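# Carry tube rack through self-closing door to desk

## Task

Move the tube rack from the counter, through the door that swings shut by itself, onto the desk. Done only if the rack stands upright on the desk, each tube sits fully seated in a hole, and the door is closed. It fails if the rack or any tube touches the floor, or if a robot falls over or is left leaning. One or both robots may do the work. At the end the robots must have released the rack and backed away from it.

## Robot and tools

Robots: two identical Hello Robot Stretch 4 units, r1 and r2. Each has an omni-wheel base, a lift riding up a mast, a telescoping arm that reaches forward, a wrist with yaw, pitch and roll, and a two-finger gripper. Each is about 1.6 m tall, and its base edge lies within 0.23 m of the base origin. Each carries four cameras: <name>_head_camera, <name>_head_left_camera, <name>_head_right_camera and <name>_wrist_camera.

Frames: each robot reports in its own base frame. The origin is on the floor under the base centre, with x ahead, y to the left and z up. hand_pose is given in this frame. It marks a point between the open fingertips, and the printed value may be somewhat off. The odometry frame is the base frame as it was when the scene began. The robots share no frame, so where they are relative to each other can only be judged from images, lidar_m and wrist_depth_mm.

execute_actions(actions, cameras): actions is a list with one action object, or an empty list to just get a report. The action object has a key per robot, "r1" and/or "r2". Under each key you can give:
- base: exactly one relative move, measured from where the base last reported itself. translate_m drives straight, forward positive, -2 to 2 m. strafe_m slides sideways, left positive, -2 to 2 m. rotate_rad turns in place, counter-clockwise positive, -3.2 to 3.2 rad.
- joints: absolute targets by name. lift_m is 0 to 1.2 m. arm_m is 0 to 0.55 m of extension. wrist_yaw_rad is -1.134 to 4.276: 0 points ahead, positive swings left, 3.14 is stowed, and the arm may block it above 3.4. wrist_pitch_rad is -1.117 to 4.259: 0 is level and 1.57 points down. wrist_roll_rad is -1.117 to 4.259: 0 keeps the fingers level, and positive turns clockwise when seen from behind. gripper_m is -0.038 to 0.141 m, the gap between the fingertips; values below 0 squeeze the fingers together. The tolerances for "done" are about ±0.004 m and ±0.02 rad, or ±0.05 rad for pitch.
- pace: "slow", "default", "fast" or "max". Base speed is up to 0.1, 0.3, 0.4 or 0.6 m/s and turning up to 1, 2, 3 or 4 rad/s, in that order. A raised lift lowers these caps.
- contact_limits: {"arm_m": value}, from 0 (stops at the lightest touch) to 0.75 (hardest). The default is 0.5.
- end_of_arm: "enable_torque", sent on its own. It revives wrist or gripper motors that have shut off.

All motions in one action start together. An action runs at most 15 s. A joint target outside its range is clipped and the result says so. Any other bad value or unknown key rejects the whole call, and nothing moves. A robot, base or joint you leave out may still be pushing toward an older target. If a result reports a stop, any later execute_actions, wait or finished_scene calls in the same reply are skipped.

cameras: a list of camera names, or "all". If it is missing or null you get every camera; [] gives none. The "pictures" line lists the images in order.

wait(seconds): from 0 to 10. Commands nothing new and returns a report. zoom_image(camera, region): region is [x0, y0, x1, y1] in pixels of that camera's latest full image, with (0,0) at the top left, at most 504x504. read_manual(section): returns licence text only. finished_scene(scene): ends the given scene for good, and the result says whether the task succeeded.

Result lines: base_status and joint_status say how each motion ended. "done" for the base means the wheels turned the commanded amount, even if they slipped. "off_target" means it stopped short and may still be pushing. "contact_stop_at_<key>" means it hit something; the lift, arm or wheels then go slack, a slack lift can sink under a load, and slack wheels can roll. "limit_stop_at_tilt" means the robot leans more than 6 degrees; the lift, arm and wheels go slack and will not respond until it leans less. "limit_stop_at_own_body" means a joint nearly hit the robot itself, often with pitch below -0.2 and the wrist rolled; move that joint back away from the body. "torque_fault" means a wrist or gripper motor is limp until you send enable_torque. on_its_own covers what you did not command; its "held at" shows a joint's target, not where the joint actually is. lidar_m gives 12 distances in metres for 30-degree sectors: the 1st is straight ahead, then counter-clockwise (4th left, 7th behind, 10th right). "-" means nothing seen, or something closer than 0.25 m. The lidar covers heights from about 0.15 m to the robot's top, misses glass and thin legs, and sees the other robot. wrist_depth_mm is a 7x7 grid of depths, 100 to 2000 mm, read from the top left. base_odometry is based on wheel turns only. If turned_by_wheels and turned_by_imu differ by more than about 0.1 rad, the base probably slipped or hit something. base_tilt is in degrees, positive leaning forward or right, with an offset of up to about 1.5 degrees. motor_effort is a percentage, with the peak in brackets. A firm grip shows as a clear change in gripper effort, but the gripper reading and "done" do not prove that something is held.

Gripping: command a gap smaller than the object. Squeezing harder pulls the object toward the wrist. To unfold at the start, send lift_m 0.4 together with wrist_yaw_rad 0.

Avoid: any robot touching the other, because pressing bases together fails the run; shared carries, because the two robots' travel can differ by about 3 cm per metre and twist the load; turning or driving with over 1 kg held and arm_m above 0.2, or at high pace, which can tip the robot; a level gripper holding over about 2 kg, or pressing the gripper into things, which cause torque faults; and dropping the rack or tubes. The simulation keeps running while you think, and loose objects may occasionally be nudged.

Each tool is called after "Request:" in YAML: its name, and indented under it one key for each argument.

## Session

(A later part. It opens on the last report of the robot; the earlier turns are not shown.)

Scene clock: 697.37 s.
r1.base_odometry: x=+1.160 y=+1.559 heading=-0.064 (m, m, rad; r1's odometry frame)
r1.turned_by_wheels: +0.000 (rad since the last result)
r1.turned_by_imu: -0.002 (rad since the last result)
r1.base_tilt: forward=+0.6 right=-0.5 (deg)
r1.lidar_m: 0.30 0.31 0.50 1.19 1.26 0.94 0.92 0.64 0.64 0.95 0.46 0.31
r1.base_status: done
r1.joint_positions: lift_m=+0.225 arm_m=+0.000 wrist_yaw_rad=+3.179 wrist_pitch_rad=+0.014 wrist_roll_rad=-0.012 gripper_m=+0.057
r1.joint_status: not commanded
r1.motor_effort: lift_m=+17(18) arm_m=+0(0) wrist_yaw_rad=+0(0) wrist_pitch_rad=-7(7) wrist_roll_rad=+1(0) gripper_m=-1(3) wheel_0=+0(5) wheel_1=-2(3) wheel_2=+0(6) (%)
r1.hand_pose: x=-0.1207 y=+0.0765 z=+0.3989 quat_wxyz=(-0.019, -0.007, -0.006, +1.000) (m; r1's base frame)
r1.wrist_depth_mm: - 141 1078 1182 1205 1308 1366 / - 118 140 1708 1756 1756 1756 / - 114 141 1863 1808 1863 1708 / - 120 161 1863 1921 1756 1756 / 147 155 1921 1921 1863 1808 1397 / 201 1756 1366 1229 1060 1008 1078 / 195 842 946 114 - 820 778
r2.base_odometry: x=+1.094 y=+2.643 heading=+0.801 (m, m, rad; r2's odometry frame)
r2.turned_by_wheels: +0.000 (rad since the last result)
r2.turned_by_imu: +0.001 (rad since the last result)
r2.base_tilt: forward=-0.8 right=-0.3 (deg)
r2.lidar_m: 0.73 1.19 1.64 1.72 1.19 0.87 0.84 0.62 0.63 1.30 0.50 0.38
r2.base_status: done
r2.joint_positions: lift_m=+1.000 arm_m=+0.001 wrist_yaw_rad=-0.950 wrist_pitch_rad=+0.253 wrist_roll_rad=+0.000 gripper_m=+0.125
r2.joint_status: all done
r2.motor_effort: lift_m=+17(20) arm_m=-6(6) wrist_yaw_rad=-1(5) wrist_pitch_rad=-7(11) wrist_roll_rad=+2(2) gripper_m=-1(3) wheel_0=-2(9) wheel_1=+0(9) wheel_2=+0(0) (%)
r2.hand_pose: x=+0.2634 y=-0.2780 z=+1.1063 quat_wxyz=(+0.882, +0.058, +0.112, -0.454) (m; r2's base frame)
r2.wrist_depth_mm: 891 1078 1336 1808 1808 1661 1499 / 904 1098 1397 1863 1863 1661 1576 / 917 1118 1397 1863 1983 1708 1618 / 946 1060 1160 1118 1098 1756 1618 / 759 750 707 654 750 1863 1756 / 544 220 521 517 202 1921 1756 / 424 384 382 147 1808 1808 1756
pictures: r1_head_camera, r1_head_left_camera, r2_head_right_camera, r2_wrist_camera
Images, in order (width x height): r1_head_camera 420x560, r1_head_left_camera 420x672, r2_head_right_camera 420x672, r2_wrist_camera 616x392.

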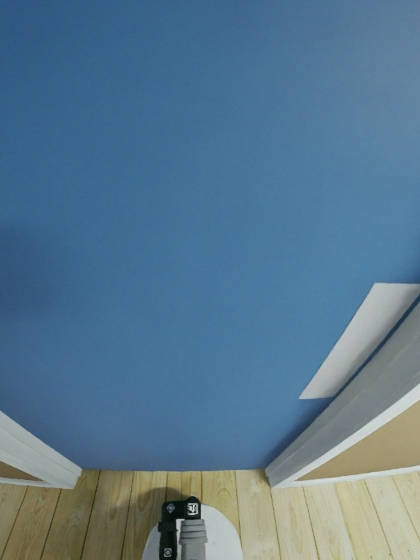

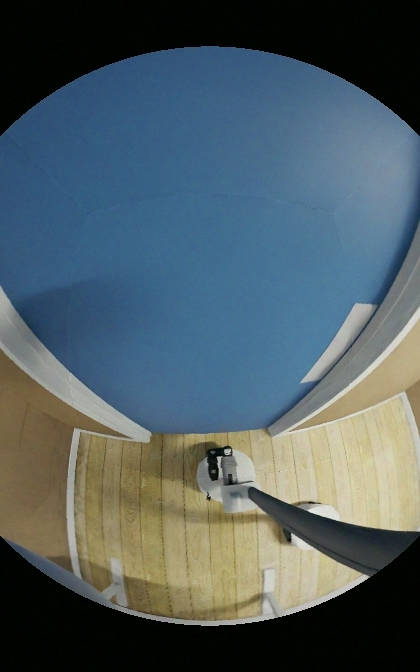

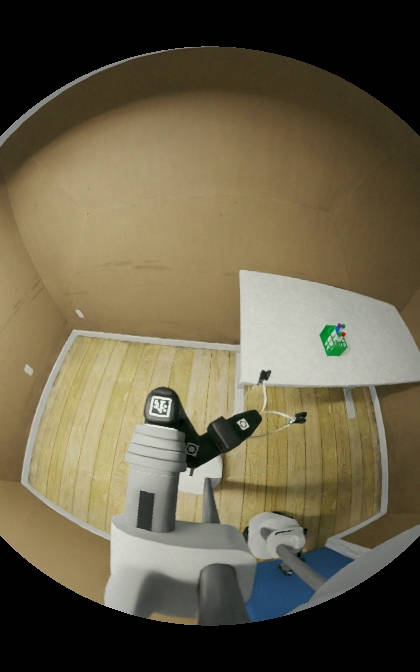

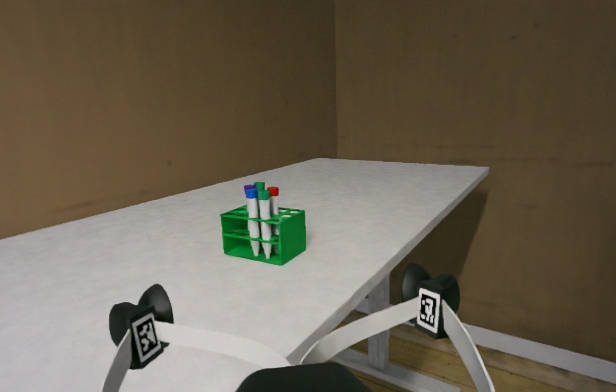

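Request:
execute_actions:
  actions:
    - {"r1": {"base": {"translate_m": -0.1}, "pace": "fast"}}
  cameras: ["r2_wrist_camera", "r1_head_left_camera"]

Scene clock: 708.50 s.
r1.base_odometry: x=+1.060 y=+1.565 heading=-0.064 (m, m, rad; r1's odometry frame)
r1.turned_by_wheels: +0.000 (rad since the last result)
r1.turned_by_imu: -0.001 (rad since the last result)
r1.base_tilt: forward=+0.6 right=-0.5 (deg)
r1.lidar_m: 0.40 0.45 0.64 1.35 1.14 0.86 0.83 0.57 0.56 1.32 0.51 0.44
r1.base_status: done
r1.joint_positions: lift_m=+0.225 arm_m=+0.000 wrist_yaw_rad=+3.179 wrist_pitch_rad=+0.014 wrist_roll_rad=-0.012 gripper_m=+0.057
r1.joint_status: not commanded
r1.motor_effort: lift_m=+18(18) arm_m=+0(0) wrist_yaw_rad=+1(0) wrist_pitch_rad=-7(6) wrist_roll_rad=+1(1) gripper_m=-1(3) wheel_0=+2(5) wheel_1=+1(4) wheel_2=+0(11) (%)
r1.hand_pose: x=-0.1207 y=+0.0765 z=+0.3989 quat_wxyz=(-0.019, -0.007, -0.006, +1.000) (m; r1's base frame)
r1.wrist_depth_mm: - 141 991 1098 1205 1255 1281 / - 118 141 1708 1756 1708 1661 / - 114 141 1756 1756 1661 1661 / - 120 160 1808 1808 1708 1756 / 147 156 1808 1756 1756 1708 1397 / 201 1708 1366 1229 1078 991 1042 / 195 1025 946 114 - 820 778
r2.base_odometry: x=+1.094 y=+2.643 heading=+0.801 (m, m, rad; r2's odometry frame)
r2.turned_by_wheels: +0.000 (rad since the last result)
r2.turned_by_imu: +0.000 (rad since the last result)
r2.base_tilt: forward=-0.9 right=-0.4 (deg)
r2.lidar_m: 0.75 1.19 1.65 1.73 1.20 0.87 0.83 0.59 0.56 1.31 0.50 0.40
r2.base_status: not commanded
r2.joint_positions: lift_m=+1.000 arm_m=+0.001 wrist_yaw_rad=-0.950 wrist_pitch_rad=+0.253 wrist_roll_rad=+0.000 gripper_m=+0.125
r2.joint_status: not commanded
r2.motor_effort: lift_m=+17(17) arm_m=-6(6) wrist_yaw_rad=+0(1) wrist_pitch_rad=-8(8) wrist_roll_rad=+1(2) gripper_m=-3(1) wheel_0=-1(2) wheel_1=+0(0) wheel_2=+0(0) (%)
r2.hand_pose: x=+0.2634 y=-0.2780 z=+1.1063 quat_wxyz=(+0.882, +0.058, +0.112, -0.454) (m; r2's base frame)
r2.wrist_depth_mm: 891 1060 1366 1863 1863 1661 1537 / 904 1098 1397 1863 1921 1756 1576 / 917 1098 1397 1863 1863 1708 1618 / 931 1060 1182 1138 1118 1756 1661 / 759 741 715 661 750 1863 1661 / 549 220 525 517 202 1921 1708 / 424 379 377 147 1756 1756 1808
pictures: r1_head_left_camera, r2_wrist_camera
Images, in order (width x height): r1_head_left_camera 420x672, r2_wrist_camera 616x392.

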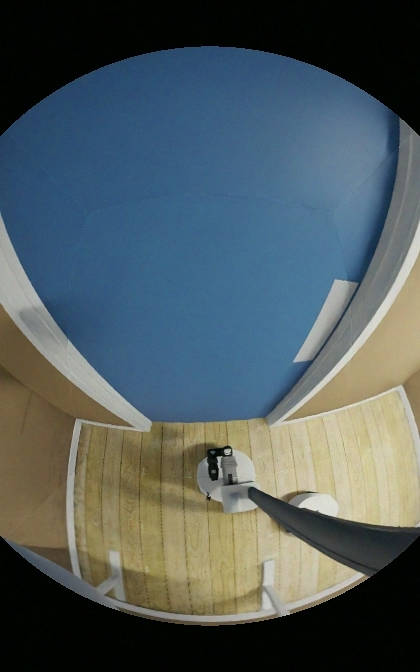

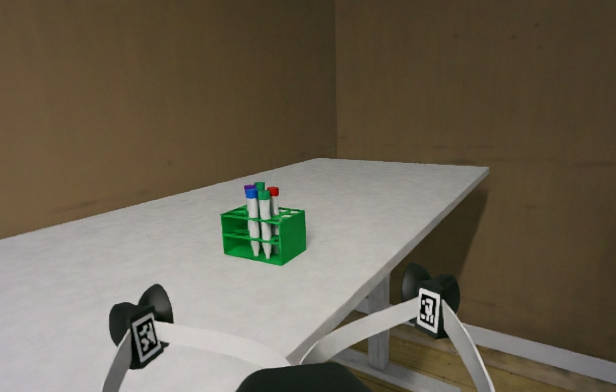

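Request:
finished_scene:
  scene: 1

The scene is finished: the task was done.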